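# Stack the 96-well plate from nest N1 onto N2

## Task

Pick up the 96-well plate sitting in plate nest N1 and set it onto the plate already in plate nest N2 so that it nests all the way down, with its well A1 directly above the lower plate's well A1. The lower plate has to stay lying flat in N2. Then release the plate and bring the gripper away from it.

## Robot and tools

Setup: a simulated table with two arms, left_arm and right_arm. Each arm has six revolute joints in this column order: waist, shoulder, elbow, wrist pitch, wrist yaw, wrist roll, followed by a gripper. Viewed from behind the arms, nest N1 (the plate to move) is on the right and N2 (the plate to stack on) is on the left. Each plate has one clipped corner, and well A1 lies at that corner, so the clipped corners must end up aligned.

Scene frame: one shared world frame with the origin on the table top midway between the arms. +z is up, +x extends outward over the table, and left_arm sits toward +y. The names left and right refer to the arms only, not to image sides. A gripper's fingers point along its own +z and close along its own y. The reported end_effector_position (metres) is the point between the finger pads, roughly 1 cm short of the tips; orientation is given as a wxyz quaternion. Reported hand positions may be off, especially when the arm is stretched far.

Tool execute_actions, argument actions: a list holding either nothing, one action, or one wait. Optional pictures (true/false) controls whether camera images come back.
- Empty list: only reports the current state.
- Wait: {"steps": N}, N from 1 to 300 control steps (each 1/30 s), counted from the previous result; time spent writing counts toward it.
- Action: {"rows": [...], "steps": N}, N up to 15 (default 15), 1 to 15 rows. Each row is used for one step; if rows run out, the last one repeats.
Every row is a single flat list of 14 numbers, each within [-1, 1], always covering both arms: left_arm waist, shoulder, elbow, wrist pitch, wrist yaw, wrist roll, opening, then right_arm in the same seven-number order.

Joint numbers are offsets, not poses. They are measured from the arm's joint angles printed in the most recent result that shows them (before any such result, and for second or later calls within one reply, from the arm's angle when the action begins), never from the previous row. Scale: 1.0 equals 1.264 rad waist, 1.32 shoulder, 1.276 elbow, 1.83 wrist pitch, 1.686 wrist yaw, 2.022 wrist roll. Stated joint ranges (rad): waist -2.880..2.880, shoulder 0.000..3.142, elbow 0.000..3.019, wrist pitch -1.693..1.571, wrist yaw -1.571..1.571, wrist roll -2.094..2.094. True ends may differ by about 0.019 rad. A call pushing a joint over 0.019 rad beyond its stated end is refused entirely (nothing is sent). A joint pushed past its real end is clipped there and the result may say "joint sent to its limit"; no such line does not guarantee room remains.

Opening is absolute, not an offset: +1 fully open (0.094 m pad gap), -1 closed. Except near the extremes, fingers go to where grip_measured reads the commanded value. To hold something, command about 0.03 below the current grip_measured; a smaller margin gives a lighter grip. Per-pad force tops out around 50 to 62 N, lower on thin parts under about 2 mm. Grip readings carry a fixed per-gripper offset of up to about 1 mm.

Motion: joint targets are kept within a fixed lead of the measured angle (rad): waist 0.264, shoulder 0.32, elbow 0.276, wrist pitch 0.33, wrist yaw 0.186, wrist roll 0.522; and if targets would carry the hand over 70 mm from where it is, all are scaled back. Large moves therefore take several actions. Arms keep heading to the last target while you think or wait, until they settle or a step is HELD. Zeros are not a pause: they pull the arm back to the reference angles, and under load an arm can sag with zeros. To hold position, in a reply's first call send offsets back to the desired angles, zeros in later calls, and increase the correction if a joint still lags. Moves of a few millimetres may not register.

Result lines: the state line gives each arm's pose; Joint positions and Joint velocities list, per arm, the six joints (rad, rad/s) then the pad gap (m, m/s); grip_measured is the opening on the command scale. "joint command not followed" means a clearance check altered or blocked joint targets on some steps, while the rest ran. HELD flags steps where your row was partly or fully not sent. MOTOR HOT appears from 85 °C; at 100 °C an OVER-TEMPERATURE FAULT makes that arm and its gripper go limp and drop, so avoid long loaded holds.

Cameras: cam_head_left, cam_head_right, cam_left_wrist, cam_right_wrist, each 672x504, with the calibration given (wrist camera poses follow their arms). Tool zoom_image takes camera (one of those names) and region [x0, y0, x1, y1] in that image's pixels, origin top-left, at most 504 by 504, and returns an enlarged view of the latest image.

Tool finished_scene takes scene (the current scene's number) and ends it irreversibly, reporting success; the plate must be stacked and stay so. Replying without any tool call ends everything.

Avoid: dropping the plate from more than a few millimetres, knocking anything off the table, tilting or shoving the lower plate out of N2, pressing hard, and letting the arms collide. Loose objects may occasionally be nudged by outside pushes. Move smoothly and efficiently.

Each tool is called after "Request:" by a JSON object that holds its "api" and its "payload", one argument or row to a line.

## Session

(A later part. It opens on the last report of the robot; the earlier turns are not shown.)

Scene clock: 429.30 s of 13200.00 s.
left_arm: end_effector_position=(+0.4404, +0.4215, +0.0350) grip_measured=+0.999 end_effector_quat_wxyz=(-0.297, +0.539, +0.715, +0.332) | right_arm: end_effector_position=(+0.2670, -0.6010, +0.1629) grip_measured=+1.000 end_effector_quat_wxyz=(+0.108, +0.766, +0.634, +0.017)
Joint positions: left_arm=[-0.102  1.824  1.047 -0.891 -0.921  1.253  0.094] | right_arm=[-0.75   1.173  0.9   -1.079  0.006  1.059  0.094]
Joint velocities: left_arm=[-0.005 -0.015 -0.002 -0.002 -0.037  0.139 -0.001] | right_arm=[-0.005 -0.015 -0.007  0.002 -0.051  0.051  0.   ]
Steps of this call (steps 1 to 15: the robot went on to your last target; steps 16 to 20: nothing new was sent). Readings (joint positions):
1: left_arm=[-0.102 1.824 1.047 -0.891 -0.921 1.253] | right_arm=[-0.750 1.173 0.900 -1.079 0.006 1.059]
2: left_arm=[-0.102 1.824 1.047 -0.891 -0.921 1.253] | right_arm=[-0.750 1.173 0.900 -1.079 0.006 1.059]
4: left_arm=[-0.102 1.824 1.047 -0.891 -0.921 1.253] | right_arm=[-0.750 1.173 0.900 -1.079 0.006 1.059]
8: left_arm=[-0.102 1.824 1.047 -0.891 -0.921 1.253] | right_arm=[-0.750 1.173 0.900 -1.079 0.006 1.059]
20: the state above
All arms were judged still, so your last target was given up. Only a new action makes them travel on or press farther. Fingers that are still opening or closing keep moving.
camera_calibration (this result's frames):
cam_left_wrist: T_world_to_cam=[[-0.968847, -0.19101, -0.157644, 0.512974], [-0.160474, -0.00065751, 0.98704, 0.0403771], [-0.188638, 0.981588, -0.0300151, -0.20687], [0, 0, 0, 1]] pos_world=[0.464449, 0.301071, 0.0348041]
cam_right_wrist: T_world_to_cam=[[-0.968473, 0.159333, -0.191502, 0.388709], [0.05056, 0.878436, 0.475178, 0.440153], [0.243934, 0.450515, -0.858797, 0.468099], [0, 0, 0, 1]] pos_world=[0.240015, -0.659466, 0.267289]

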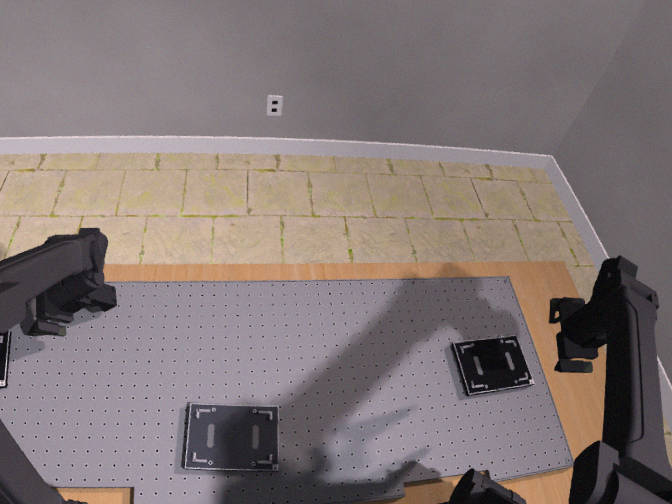

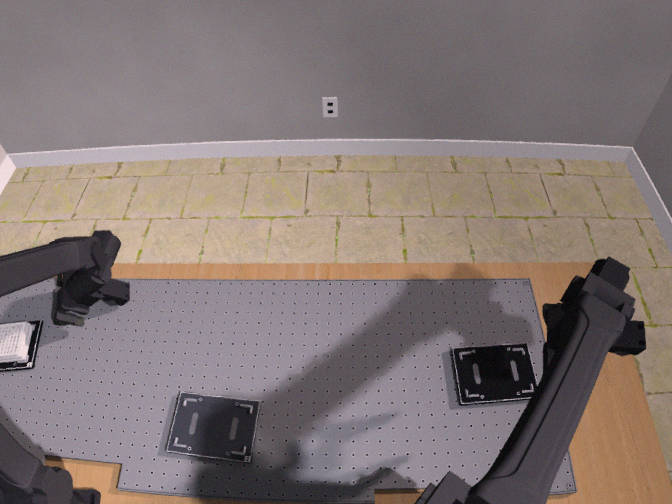

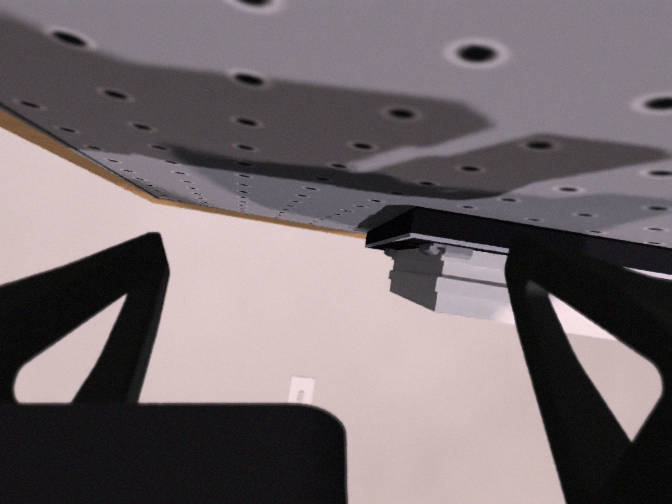

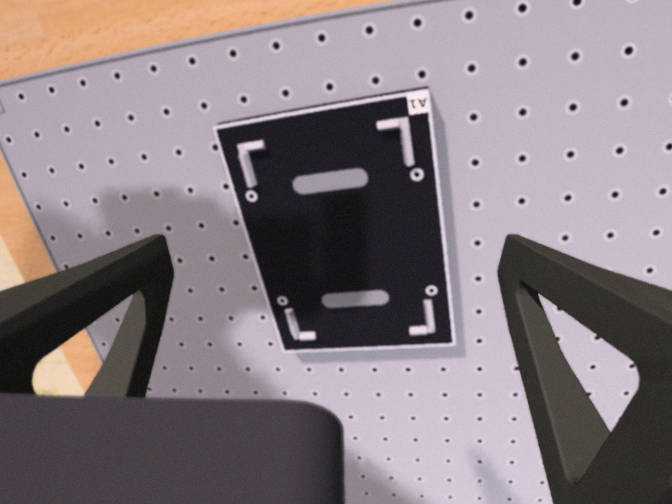

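Request:
{"api": "execute_actions", "payload": {
  "actions": [
    {"rows":[[0,-0.1,0.01,0,0,0,0.5,0,0,0.02,0,0,0,1],[0,-0.215,0,-0.05,0,0,0,0,0,0.02,0,0,0,1],[0,-0.215,-0.01,-0.09,0,0,-0.5,0,0,0.02,0,0,0,1],[0,-0.215,-0.02,-0.09,0,0,-1,0,0,0.02,0,0,0,1],[0,-0.215,-0.033,-0.09,0.2,0,-1,0,0,0.02,0,0,0,1],[0,-0.215,-0.033,-0.09,0.55,0,-1,0,0,0.02,0,0,0,1]]}
  ],
  "pictures": false
}}

Request:
{"api": "execute_actions", "payload": {
  "actions": [
    {"steps":30}
  ],
  "pictures": false
}}

Request:
{"api": "execute_actions", "payload": {
  "actions": [
    {"rows":[[0.1,0,0.01,0,0,0.3,-1,0,0,0,0,0,0,1],[0.2,0,0.01,0,0,0.3,-1,0,0,0,0,0,0,1],[0.3,0,0.01,0,0,0.3,-1,0,0,0,0,0,0,1],[0.455,0,0.01,0,0,0.36,-1,0,0,0,0,0,0,1]]}
  ],
  "pictures": false
}}

Request:
{"api": "execute_actions", "payload": {
  "actions": [
    {"steps":30}
  ]
}}

Scene clock: 451.40 s of 13200.00 s.
left_arm: end_effector_position=(+0.4138, +0.2842, +0.0845) grip_measured=-0.997 end_effector_quat_wxyz=(+0.012, +0.582, +0.813, +0.009) | right_arm: end_effector_position=(+0.2670, -0.6010, +0.1629) grip_measured=+1.000 end_effector_quat_wxyz=(+0.108, +0.766, +0.634, +0.017)
Joint positions: left_arm=[-0.102  1.51   1.012 -1.043 -0.001  1.253  0.   ] | right_arm=[-0.75   1.173  0.9   -1.079  0.006  1.059  0.094]
Joint velocities: left_arm=[-0.015  0.259  0.007  0.017  0.139 -0.007  0.001] | right_arm=[-0.005 -0.005 -0.022 -0.002 -0.125  0.007  0.   ]
Steps of this call (steps 1 to 90: nothing new was sent; then 18.60 s passed at rest; steps 91 to 105: all 15 steps of this action). Readings (joint positions):
91: left_arm=[-0.102 1.816 1.047 -0.891 -0.920 1.253] | right_arm=[-0.750 1.173 0.900 -1.079 0.006 1.059]
92: left_arm=[-0.102 1.800 1.042 -0.900 -0.919 1.253] | right_arm=[-0.750 1.173 0.900 -1.079 0.006 1.059]
94: left_arm=[-0.102 1.735 1.033 -0.953 -0.919 1.253] | right_arm=[-0.750 1.173 0.900 -1.079 0.006 1.059]
98: left_arm=[-0.099 1.547 1.013 -1.035 -0.511 1.253] | right_arm=[-0.750 1.173 0.900 -1.079 0.006 1.059]
105: the state above

Scene clock: 452.40 s of 13200.00 s.
left_arm: end_effector_position=(+0.4098, +0.2835, +0.0734) grip_measured=-0.997 end_effector_quat_wxyz=(+0.001, +0.583, +0.813, -0.001) | right_arm: end_effector_position=(+0.2670, -0.6010, +0.1629) grip_measured=+1.000 end_effector_quat_wxyz=(+0.108, +0.766, +0.634, +0.017)
Joint positions: left_arm=[-0.102  1.533  1.005 -1.043  0.003  1.253  0.   ] | right_arm=[-0.75   1.173  0.9   -1.079  0.006  1.059  0.094]
Joint velocities: left_arm=[-0.015 -0.015 -0.002 -0.007 -0.037  0.051  0.   ] | right_arm=[-0.005  0.005  0.012 -0.002 -0.007  0.095  0.   ]
Steps of this call (steps 1 to 30: the robot went on to your last target). Readings (joint positions):
1: left_arm=[-0.102 1.518 1.012 -1.043 0.002 1.253] | right_arm=[-0.750 1.173 0.900 -1.079 0.006 1.059]
2: left_arm=[-0.102 1.524 1.011 -1.043 0.003 1.253] | right_arm=[-0.750 1.173 0.900 -1.079 0.006 1.059]
4: left_arm=[-0.102 1.532 1.008 -1.043 0.003 1.253] | right_arm=[-0.750 1.173 0.900 -1.079 0.006 1.059]
8: left_arm=[-0.102 1.533 1.005 -1.043 0.003 1.253] | right_arm=[-0.750 1.173 0.900 -1.079 0.006 1.059]
30: the state above
All arms were judged still, so your last target was given up. Only a new action makes them travel on or press farther. Fingers that are still opening or closing keep moving.

Scene clock: 452.90 s of 13200.00 s.
left_arm: end_effector_position=(+0.3281, +0.5248, +0.0734) grip_measured=-0.997 end_effector_quat_wxyz=(-0.001, +0.589, +0.808, +0.000) | right_arm: end_effector_position=(+0.2670, -0.6010, +0.1629) grip_measured=+1.000 end_effector_quat_wxyz=(+0.108, +0.766, +0.634, +0.017)
Joint positions: left_arm=[ 0.535  1.533  1.005 -1.043 -0.001  1.906  0.   ] | right_arm=[-0.75   1.173  0.9   -1.079  0.006  1.059  0.094]
Joint velocities: left_arm=[ 0.024 -0.005  0.012 -0.007 -0.022  0.374 -0.001] | right_arm=[-0.015 -0.015 -0.012 -0.022  0.007 -0.051  0.   ]
Steps of this call (steps 1 to 15: all 15 steps of this action). Readings (joint positions):
1: left_arm=[-0.093 1.533 1.005 -1.043 0.007 1.339] | right_arm=[-0.750 1.173 0.900 -1.079 0.006 1.059]
2: left_arm=[-0.072 1.533 1.005 -1.043 0.009 1.412] | right_arm=[-0.750 1.173 0.900 -1.079 0.006 1.059]
4: left_arm=[0.007 1.533 1.005 -1.043 0.009 1.528] | right_arm=[-0.750 1.173 0.900 -1.079 0.006 1.059]
8: left_arm=[0.234 1.533 1.005 -1.043 0.009 1.709] | right_arm=[-0.750 1.173 0.900 -1.079 0.006 1.059]
15: the state above

Scene clock: 453.90 s of 13200.00 s.
left_arm: end_effector_position=(+0.3444, +0.5015, +0.0734) grip_measured=-0.997 end_effector_quat_wxyz=(+0.001, +0.639, +0.769, -0.000) | right_arm: end_effector_position=(+0.2670, -0.6010, +0.1629) grip_measured=+1.000 end_effector_quat_wxyz=(+0.108, +0.766, +0.634, +0.017)
Joint positions: left_arm=[ 0.466  1.533  1.005 -1.043  0.002  1.966  0.   ] | right_arm=[-0.75   1.173  0.9   -1.079  0.006  1.059  0.094]
Joint velocities: left_arm=[-0.005  0.005 -0.027  0.017  0.007 -0.051 -0.001] | right_arm=[-0.005  0.005 -0.007 -0.017  0.081  0.081  0.   ]
Steps of this call (steps 1 to 30: the robot went on to your last target). Readings (joint positions):
1: left_arm=[0.532 1.533 1.005 -1.043 -0.001 1.918] | right_arm=[-0.750 1.173 0.900 -1.079 0.006 1.059]
2: left_arm=[0.523 1.533 1.005 -1.043 -0.001 1.928] | right_arm=[-0.750 1.173 0.900 -1.079 0.006 1.059]
4: left_arm=[0.497 1.533 1.005 -1.043 0.000 1.941] | right_arm=[-0.750 1.173 0.900 -1.079 0.006 1.059]
8: left_arm=[0.466 1.533 1.005 -1.043 0.002 1.956] | right_arm=[-0.750 1.173 0.900 -1.079 0.006 1.059]
30: the state above
All arms were judged still, so your last target was given up. Only a new action makes them travel on or press farther. Fingers that are still opening or closing keep moving.
camera_calibration (this result's frames):
cam_left_wrist: T_world_to_cam=[[-0.983633, -0.179954, -0.00907969, 0.429934], [-0.151487, 0.798645, 0.582424, -0.387129], [-0.0975579, 0.574267, -0.812834, -0.0719798], [0, 0, 0, 1]] pos_world=[0.357231, 0.427883, 0.170869]
cam_right_wrist: T_world_to_cam=[[-0.968473, 0.159333, -0.191502, 0.388709], [0.05056, 0.878436, 0.475178, 0.440153], [0.243934, 0.450515, -0.858797, 0.468099], [0, 0, 0, 1]] pos_world=[0.240015, -0.659466, 0.267289]

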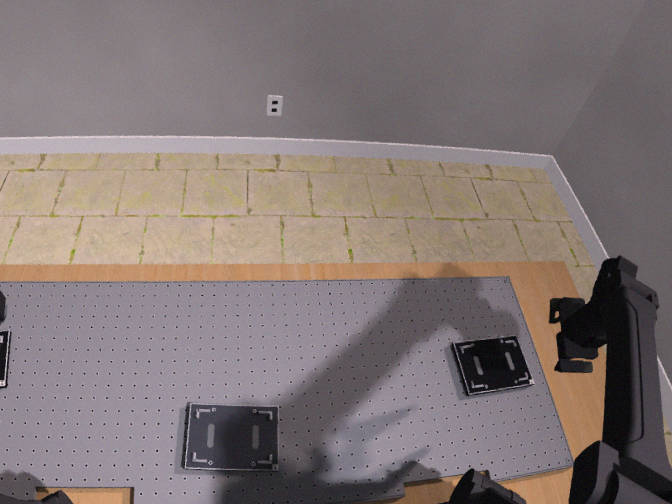

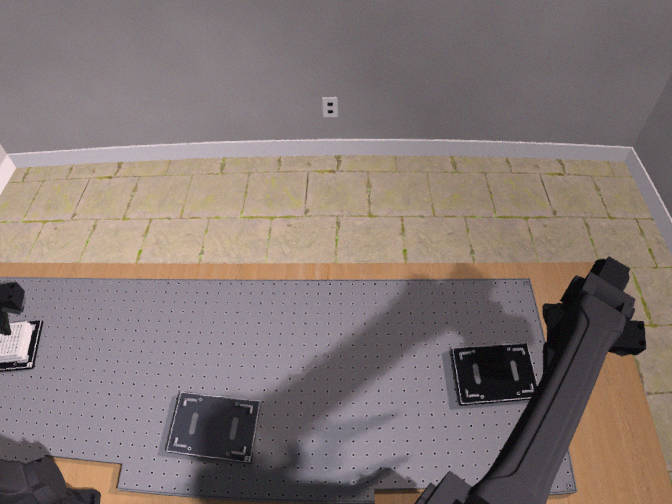

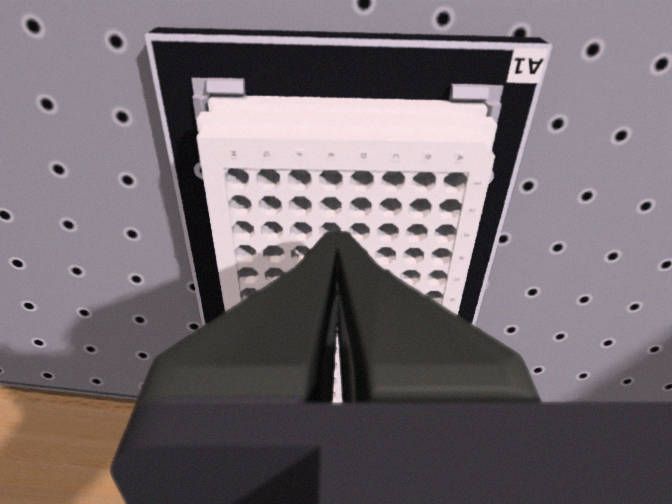

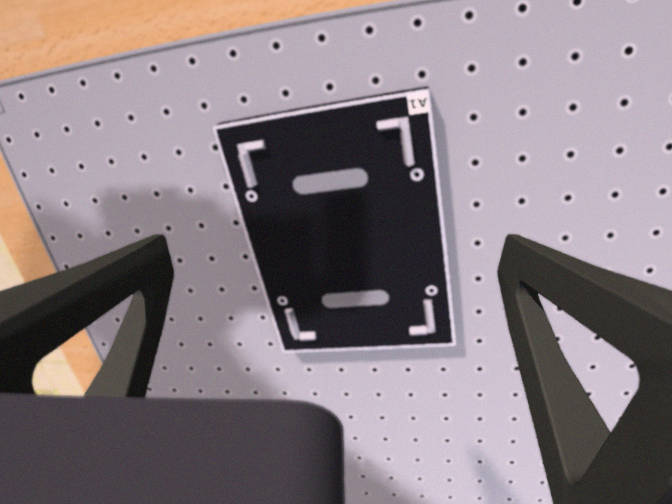

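Request:
{"api": "execute_actions", "payload": {
  "actions": [
    {"rows":[[0,0.012,0.008,0.01,0,0,-1,0,0,0.02,0,0,0,1],[0,0.016,0.008,0.01,0,0,-1,0,0,0.02,0,0,0,1],[0,0.02,0.008,0.012,0,0,-1,0,0,0.02,0,0,0,1],[0,0.024,0.008,0.012,0,0,-1,0,0,0.02,0,0,0,1],[0,0.028,0.008,0.014,0,0,-1,0,0,0.02,0,0,0,1],[0,0.031,0.008,0.014,0,0,-1,0,0,0.02,0,0,0,1],[0,0.034,0.008,0.014,0,0,-1,0,0,0.02,0,0,0,1],[0,0.037,0.008,0.014,0,0,-1,0,0,0.02,0,0,0,1],[0,0.04,0.008,0.014,0,0,-1,0,0,0.02,0,0,0,1],[0,0.043,0.008,0.014,0,0,-1,0,0,0.02,0,0,0,1],[0,0.046,0.008,0.014,0,0,-1,0,0,0.02,0,0,0,1]]}
  ],
  "pictures": false
}}

Request:
{"api": "execute_actions", "payload": {
  "actions": [
    {"steps":15}
  ]
}}

Scene clock: 463.63 s of 13200.00 s.
left_arm: end_effector_position=(+0.3445, +0.5016, +0.0553) grip_measured=-0.997 end_effector_quat_wxyz=(-0.004, +0.639, +0.769, -0.016) | right_arm: end_effector_position=(+0.2670, -0.6010, +0.1629) grip_measured=+1.000 end_effector_quat_wxyz=(+0.108, +0.766, +0.634, +0.017)
Joint positions: left_arm=[ 0.466  1.58   1.005 -1.03   0.002  1.966  0.   ] | right_arm=[-0.75   1.173  0.9   -1.079  0.006  1.059  0.094]
Joint velocities: left_arm=[ 0.005 -0.015 -0.017 -0.002 -0.037 -0.022  0.001] | right_arm=[-0.005 -0.005 -0.002 -0.017 -0.051  0.022  0.   ]
Steps of this call (steps 1 to 90: nothing new was sent; then 6.23 s passed at rest; steps 91 to 105: all 15 steps of this action). Readings (joint positions):
91: left_arm=[0.466 1.533 1.005 -1.043 0.002 1.966] | right_arm=[-0.750 1.173 0.900 -1.079 0.006 1.059]
92: left_arm=[0.466 1.533 1.005 -1.041 0.002 1.966] | right_arm=[-0.750 1.173 0.900 -1.079 0.006 1.059]
94: left_arm=[0.466 1.536 1.005 -1.038 0.002 1.966] | right_arm=[-0.750 1.173 0.900 -1.079 0.006 1.059]
98: left_arm=[0.466 1.553 1.005 -1.033 0.002 1.966] | right_arm=[-0.750 1.173 0.900 -1.079 0.006 1.059]
105: the state above

Scene clock: 464.13 s of 13200.00 s.
left_arm: end_effector_position=(+0.3447, +0.5017, +0.0553) grip_measured=-0.997 end_effector_quat_wxyz=(-0.004, +0.639, +0.769, -0.016) | right_arm: end_effector_position=(+0.2670, -0.6010, +0.1629) grip_measured=+1.000 end_effector_quat_wxyz=(+0.108, +0.766, +0.634, +0.017)
Joint positions: left_arm=[ 0.466  1.58   1.005 -1.029  0.002  1.966  0.   ] | right_arm=[-0.75   1.173  0.9   -1.079  0.006  1.059  0.094]
Joint velocities: left_arm=[-0.005  0.015 -0.007  0.007 -0.007 -0.022  0.002] | right_arm=[-0.005 -0.015 -0.012 -0.007 -0.051 -0.022  0.   ]
Steps of this call (steps 1 to 15: the robot went on to your last target). Readings (joint positions):
1: left_arm=[0.466 1.580 1.005 -1.030 0.002 1.966] | right_arm=[-0.750 1.173 0.900 -1.079 0.006 1.059]
2: left_arm=[0.466 1.580 1.005 -1.030 0.002 1.966] | right_arm=[-0.750 1.173 0.900 -1.079 0.006 1.059]
4: left_arm=[0.466 1.580 1.005 -1.029 0.002 1.966] | right_arm=[-0.750 1.173 0.900 -1.079 0.006 1.059]
8: left_arm=[0.466 1.580 1.005 -1.029 0.002 1.966] | right_arm=[-0.750 1.173 0.900 -1.079 0.006 1.059]
15: the state above
All arms were judged still, so your last target was given up. Only a new action makes them travel on or press farther. Fingers that are still opening or closing keep moving.
camera_calibration (this result's frames):
cam_left_wrist: T_world_to_cam=[[-0.983467, -0.179845, 0.0211719, 0.428321], [-0.135627, 0.808993, 0.571957, -0.3868], [-0.119992, 0.55963, -0.82001, -0.0712741], [0, 0, 0, 1]] pos_world=[0.360227, 0.429838, 0.15372]
cam_right_wrist: T_world_to_cam=[[-0.968473, 0.159333, -0.191502, 0.388709], [0.05056, 0.878436, 0.475178, 0.440153], [0.243934, 0.450515, -0.858797, 0.468099], [0, 0, 0, 1]] pos_world=[0.240015, -0.659466, 0.267289]

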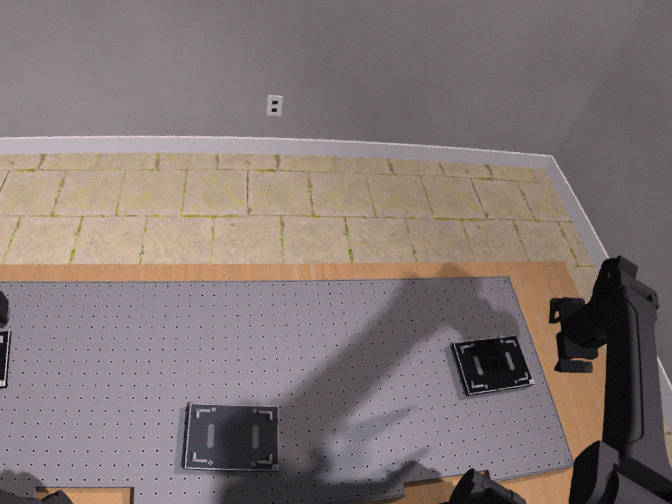

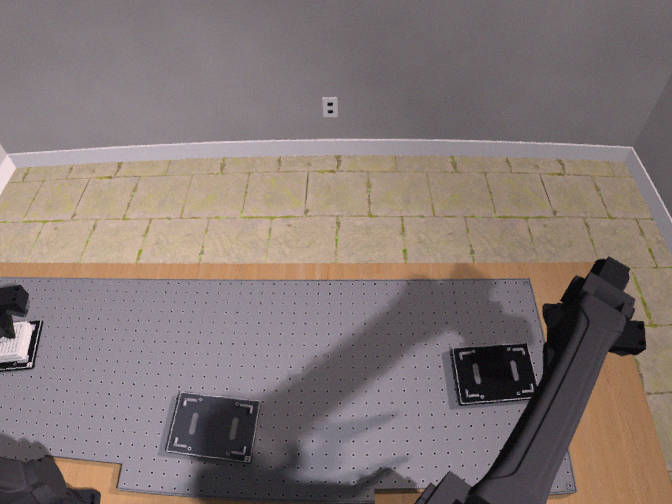

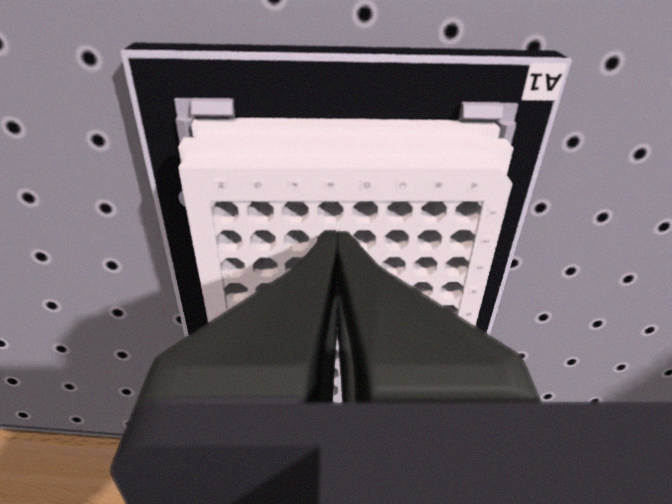

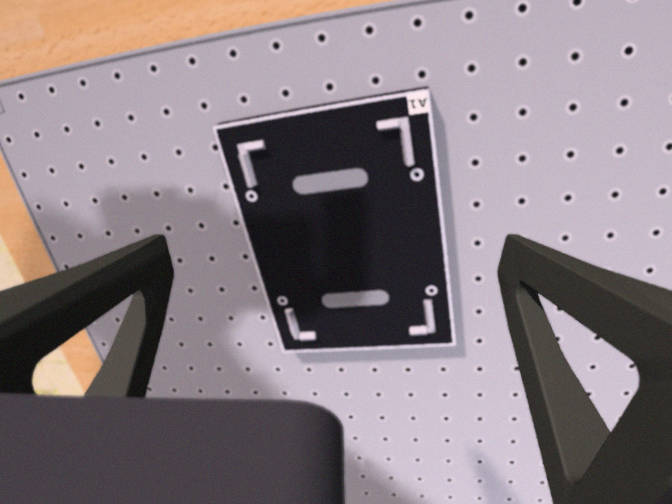

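Request:
{"api": "execute_actions", "payload": {
  "actions": [
    {"rows":[[0,0.02,0.008,0,0,0,-1,0,0,0.02,0,0,0,1]]}
  ],
  "pictures": false
}}

Request:
{"api": "execute_actions", "payload": {
  "actions": [
    {"rows":[[0,-0.03,0.02,0,0,0,-1,0,0,0,0,0,0,1],[0,-0.06,0.03,0,0,0,-1,0,0,0,0,0,0,1],[0,-0.12,0.03,0,0,0,-1,0,0,0,0,0,0,1],[0,-0.18,0.03,0,0,0,-1,0,0,0,0,0,0,1]]}
  ],
  "pictures": false
}}

Request:
{"api": "execute_actions", "payload": {
  "actions": [
    {"rows":[[-0.35,0,0.02,0,0,0,-1,0,0,0,0,0,0,1]]}
  ],
  "pictures": false
}}

Request:
{"api": "execute_actions", "payload": {
  "actions": [
    {"steps":25}
  ]
}}

Scene clock: 471.47 s of 13200.00 s.
left_arm: end_effector_position=(+0.3447, +0.5017, +0.0553) grip_measured=-0.997 end_effector_quat_wxyz=(-0.004, +0.639, +0.769, -0.016) | right_arm: end_effector_position=(+0.2670, -0.6010, +0.1629) grip_measured=+1.000 end_effector_quat_wxyz=(+0.108, +0.766, +0.634, +0.017)
Joint positions: left_arm=[ 0.466  1.58   1.005 -1.029  0.002  1.966  0.   ] | right_arm=[-0.75   1.173  0.9   -1.079  0.006  1.059  0.094]
Joint velocities: left_arm=[-0.015  0.015  0.017 -0.032  0.081  0.022 -0.   ] | right_arm=[-0.015  0.005 -0.002 -0.017 -0.022  0.037  0.   ]
Steps of this call (steps 1 to 90: nothing new was sent; then 3.83 s passed at rest; steps 91 to 105: all 15 steps of this action). Readings (joint positions):
91: left_arm=[0.466 1.580 1.005 -1.029 0.002 1.966] | right_arm=[-0.750 1.173 0.900 -1.079 0.006 1.059]
92: left_arm=[0.466 1.580 1.005 -1.029 0.002 1.966] | right_arm=[-0.750 1.173 0.900 -1.079 0.006 1.059]
94: left_arm=[0.466 1.580 1.005 -1.029 0.002 1.966] | right_arm=[-0.750 1.173 0.900 -1.079 0.006 1.059]
98: left_arm=[0.466 1.580 1.005 -1.029 0.002 1.966] | right_arm=[-0.750 1.173 0.900 -1.079 0.006 1.059]
105: the state above

Scene clock: 471.97 s of 13200.00 s.
left_arm: end_effector_position=(+0.3538, +0.5077, +0.1669) grip_measured=-0.997 end_effector_quat_wxyz=(+0.038, +0.634, +0.763, +0.120) | right_arm: end_effector_position=(+0.2670, -0.6010, +0.1629) grip_measured=+1.000 end_effector_quat_wxyz=(+0.108, +0.766, +0.634, +0.017)
Joint positions: left_arm=[ 0.466  1.308  1.019 -1.029  0.002  1.966  0.   ] | right_arm=[-0.75   1.173  0.9   -1.079  0.006  1.059  0.094]
Joint velocities: left_arm=[-0.005  0.19   0.002  0.007  0.066  0.037 -0.   ] | right_arm=[ 0.005 -0.015 -0.002  0.012 -0.022 -0.022  0.   ]
Steps of this call (steps 1 to 15: all 15 steps of this action). Readings (joint positions):
1: left_arm=[0.466 1.578 1.005 -1.029 0.002 1.966] | right_arm=[-0.750 1.173 0.900 -1.079 0.006 1.059]
2: left_arm=[0.466 1.571 1.005 -1.029 0.002 1.966] | right_arm=[-0.750 1.173 0.900 -1.079 0.006 1.059]
4: left_arm=[0.466 1.535 1.005 -1.029 0.002 1.966] | right_arm=[-0.750 1.173 0.900 -1.079 0.006 1.059]
8: left_arm=[0.466 1.386 1.006 -1.029 0.002 1.966] | right_arm=[-0.750 1.173 0.900 -1.079 0.006 1.059]
15: the state above

Scene clock: 472.47 s of 13200.00 s.
left_arm: end_effector_position=(+0.4192, +0.3226, +0.1648) grip_measured=-0.997 end_effector_quat_wxyz=(+0.066, +0.796, +0.592, +0.104) | right_arm: end_effector_position=(+0.2670, -0.6010, +0.1629) grip_measured=+1.000 end_effector_quat_wxyz=(+0.108, +0.766, +0.634, +0.017)
Joint positions: left_arm=[-0.007  1.314  1.019 -1.029  0.007  1.966  0.   ] | right_arm=[-0.75   1.173  0.9   -1.079  0.006  1.059  0.094]
Joint velocities: left_arm=[ 0.327 -0.015 -0.007 -0.002 -0.022  0.066  0.   ] | right_arm=[ 0.005 -0.005  0.002 -0.032 -0.022  0.007  0.   ]
Steps of this call (steps 1 to 15: all 15 steps of this action). Readings (joint positions):
1: left_arm=[0.453 1.312 1.019 -1.029 -0.003 1.966] | right_arm=[-0.750 1.173 0.900 -1.079 0.006 1.059]
2: left_arm=[0.426 1.314 1.019 -1.029 -0.005 1.966] | right_arm=[-0.750 1.173 0.900 -1.079 0.006 1.059]
4: left_arm=[0.331 1.314 1.019 -1.029 -0.005 1.966] | right_arm=[-0.750 1.173 0.900 -1.079 0.006 1.059]
8: left_arm=[0.092 1.314 1.019 -1.029 -0.000 1.966] | right_arm=[-0.750 1.173 0.900 -1.079 0.006 1.059]
15: the state above

Scene clock: 473.30 s of 13200.00 s.
left_arm: end_effector_position=(+0.4174, +0.3372, +0.1648) grip_measured=-0.997 end_effector_quat_wxyz=(+0.063, +0.786, +0.606, +0.106) | right_arm: end_effector_position=(+0.2670, -0.6010, +0.1629) grip_measured=+1.000 end_effector_quat_wxyz=(+0.108, +0.766, +0.634, +0.017)
Joint positions: left_arm=[ 0.027  1.314  1.019 -1.029  0.004  1.966  0.   ] | right_arm=[-0.75   1.173  0.9   -1.079  0.006  1.059  0.094]
Joint velocities: left_arm=[-0.005  0.005 -0.002  0.022  0.051  0.037 -0.   ] | right_arm=[ 0.005 -0.005 -0.007 -0.007  0.051 -0.037  0.   ]
Steps of this call (steps 1 to 25: the robot went on to your last target). Readings (joint positions):
1: left_arm=[0.004 1.314 1.019 -1.029 0.005 1.966] | right_arm=[-0.750 1.173 0.900 -1.079 0.006 1.059]
2: left_arm=[0.014 1.314 1.019 -1.029 0.005 1.966] | right_arm=[-0.750 1.173 0.900 -1.079 0.006 1.059]
4: left_arm=[0.025 1.314 1.019 -1.029 0.004 1.966] | right_arm=[-0.750 1.173 0.900 -1.079 0.006 1.059]
8: left_arm=[0.027 1.314 1.019 -1.029 0.004 1.966] | right_arm=[-0.750 1.173 0.900 -1.079 0.006 1.059]
25: the state above
camera_calibration (this result's frames):
cam_left_wrist: T_world_to_cam=[[-0.936624, 0.259819, -0.235008, 0.34233], [0.0523841, 0.767132, 0.639347, -0.381934], [0.346397, 0.586517, -0.732125, -0.0989569], [0, 0, 0, 1]] pos_world=[0.37492, 0.26209, 0.25219]
cam_right_wrist: T_world_to_cam=[[-0.968473, 0.159333, -0.191502, 0.388709], [0.05056, 0.878436, 0.475178, 0.440153], [0.243934, 0.450515, -0.858797, 0.468099], [0, 0, 0, 1]] pos_world=[0.240015, -0.659466, 0.267289]

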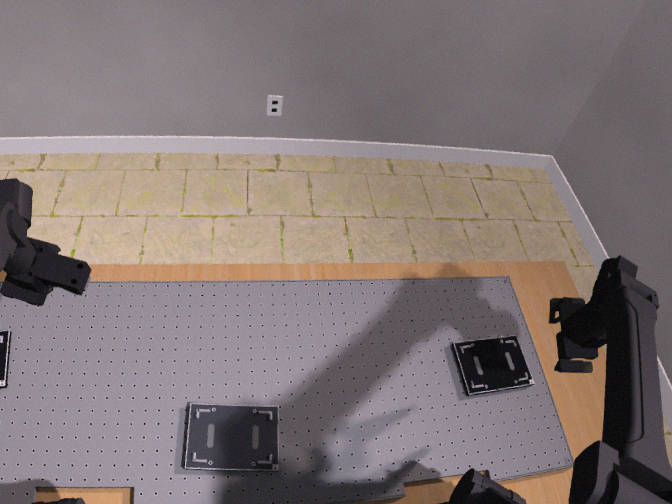

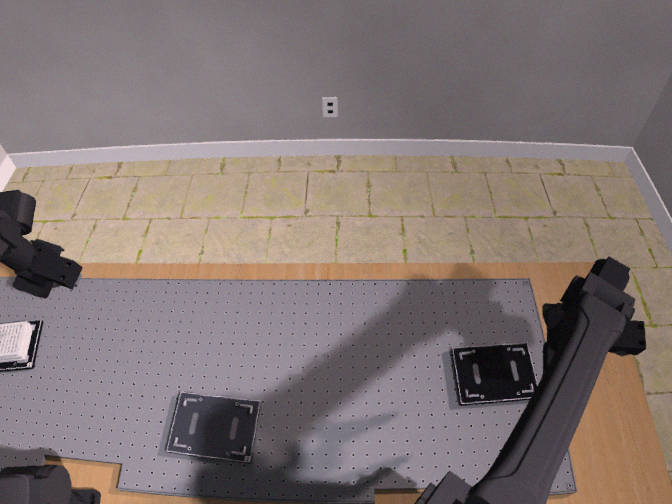

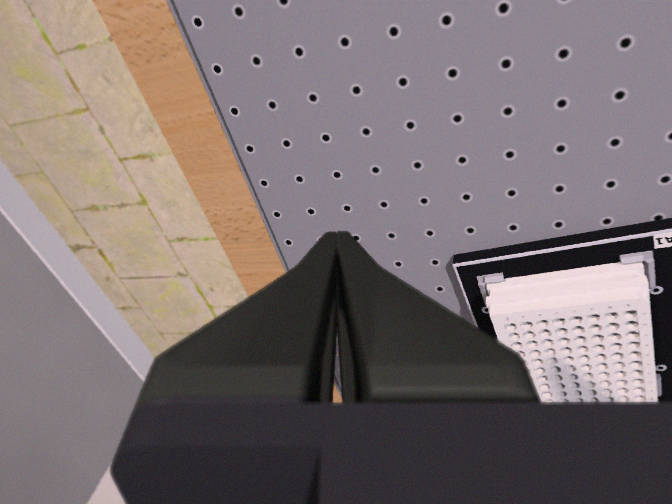

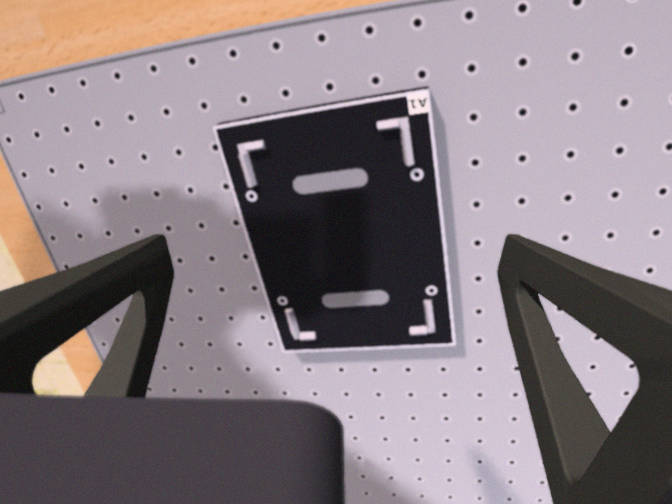

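Request:
{"api": "finished_scene", "payload": {
  "scene": 2
}}

The scene is finished: the task was done.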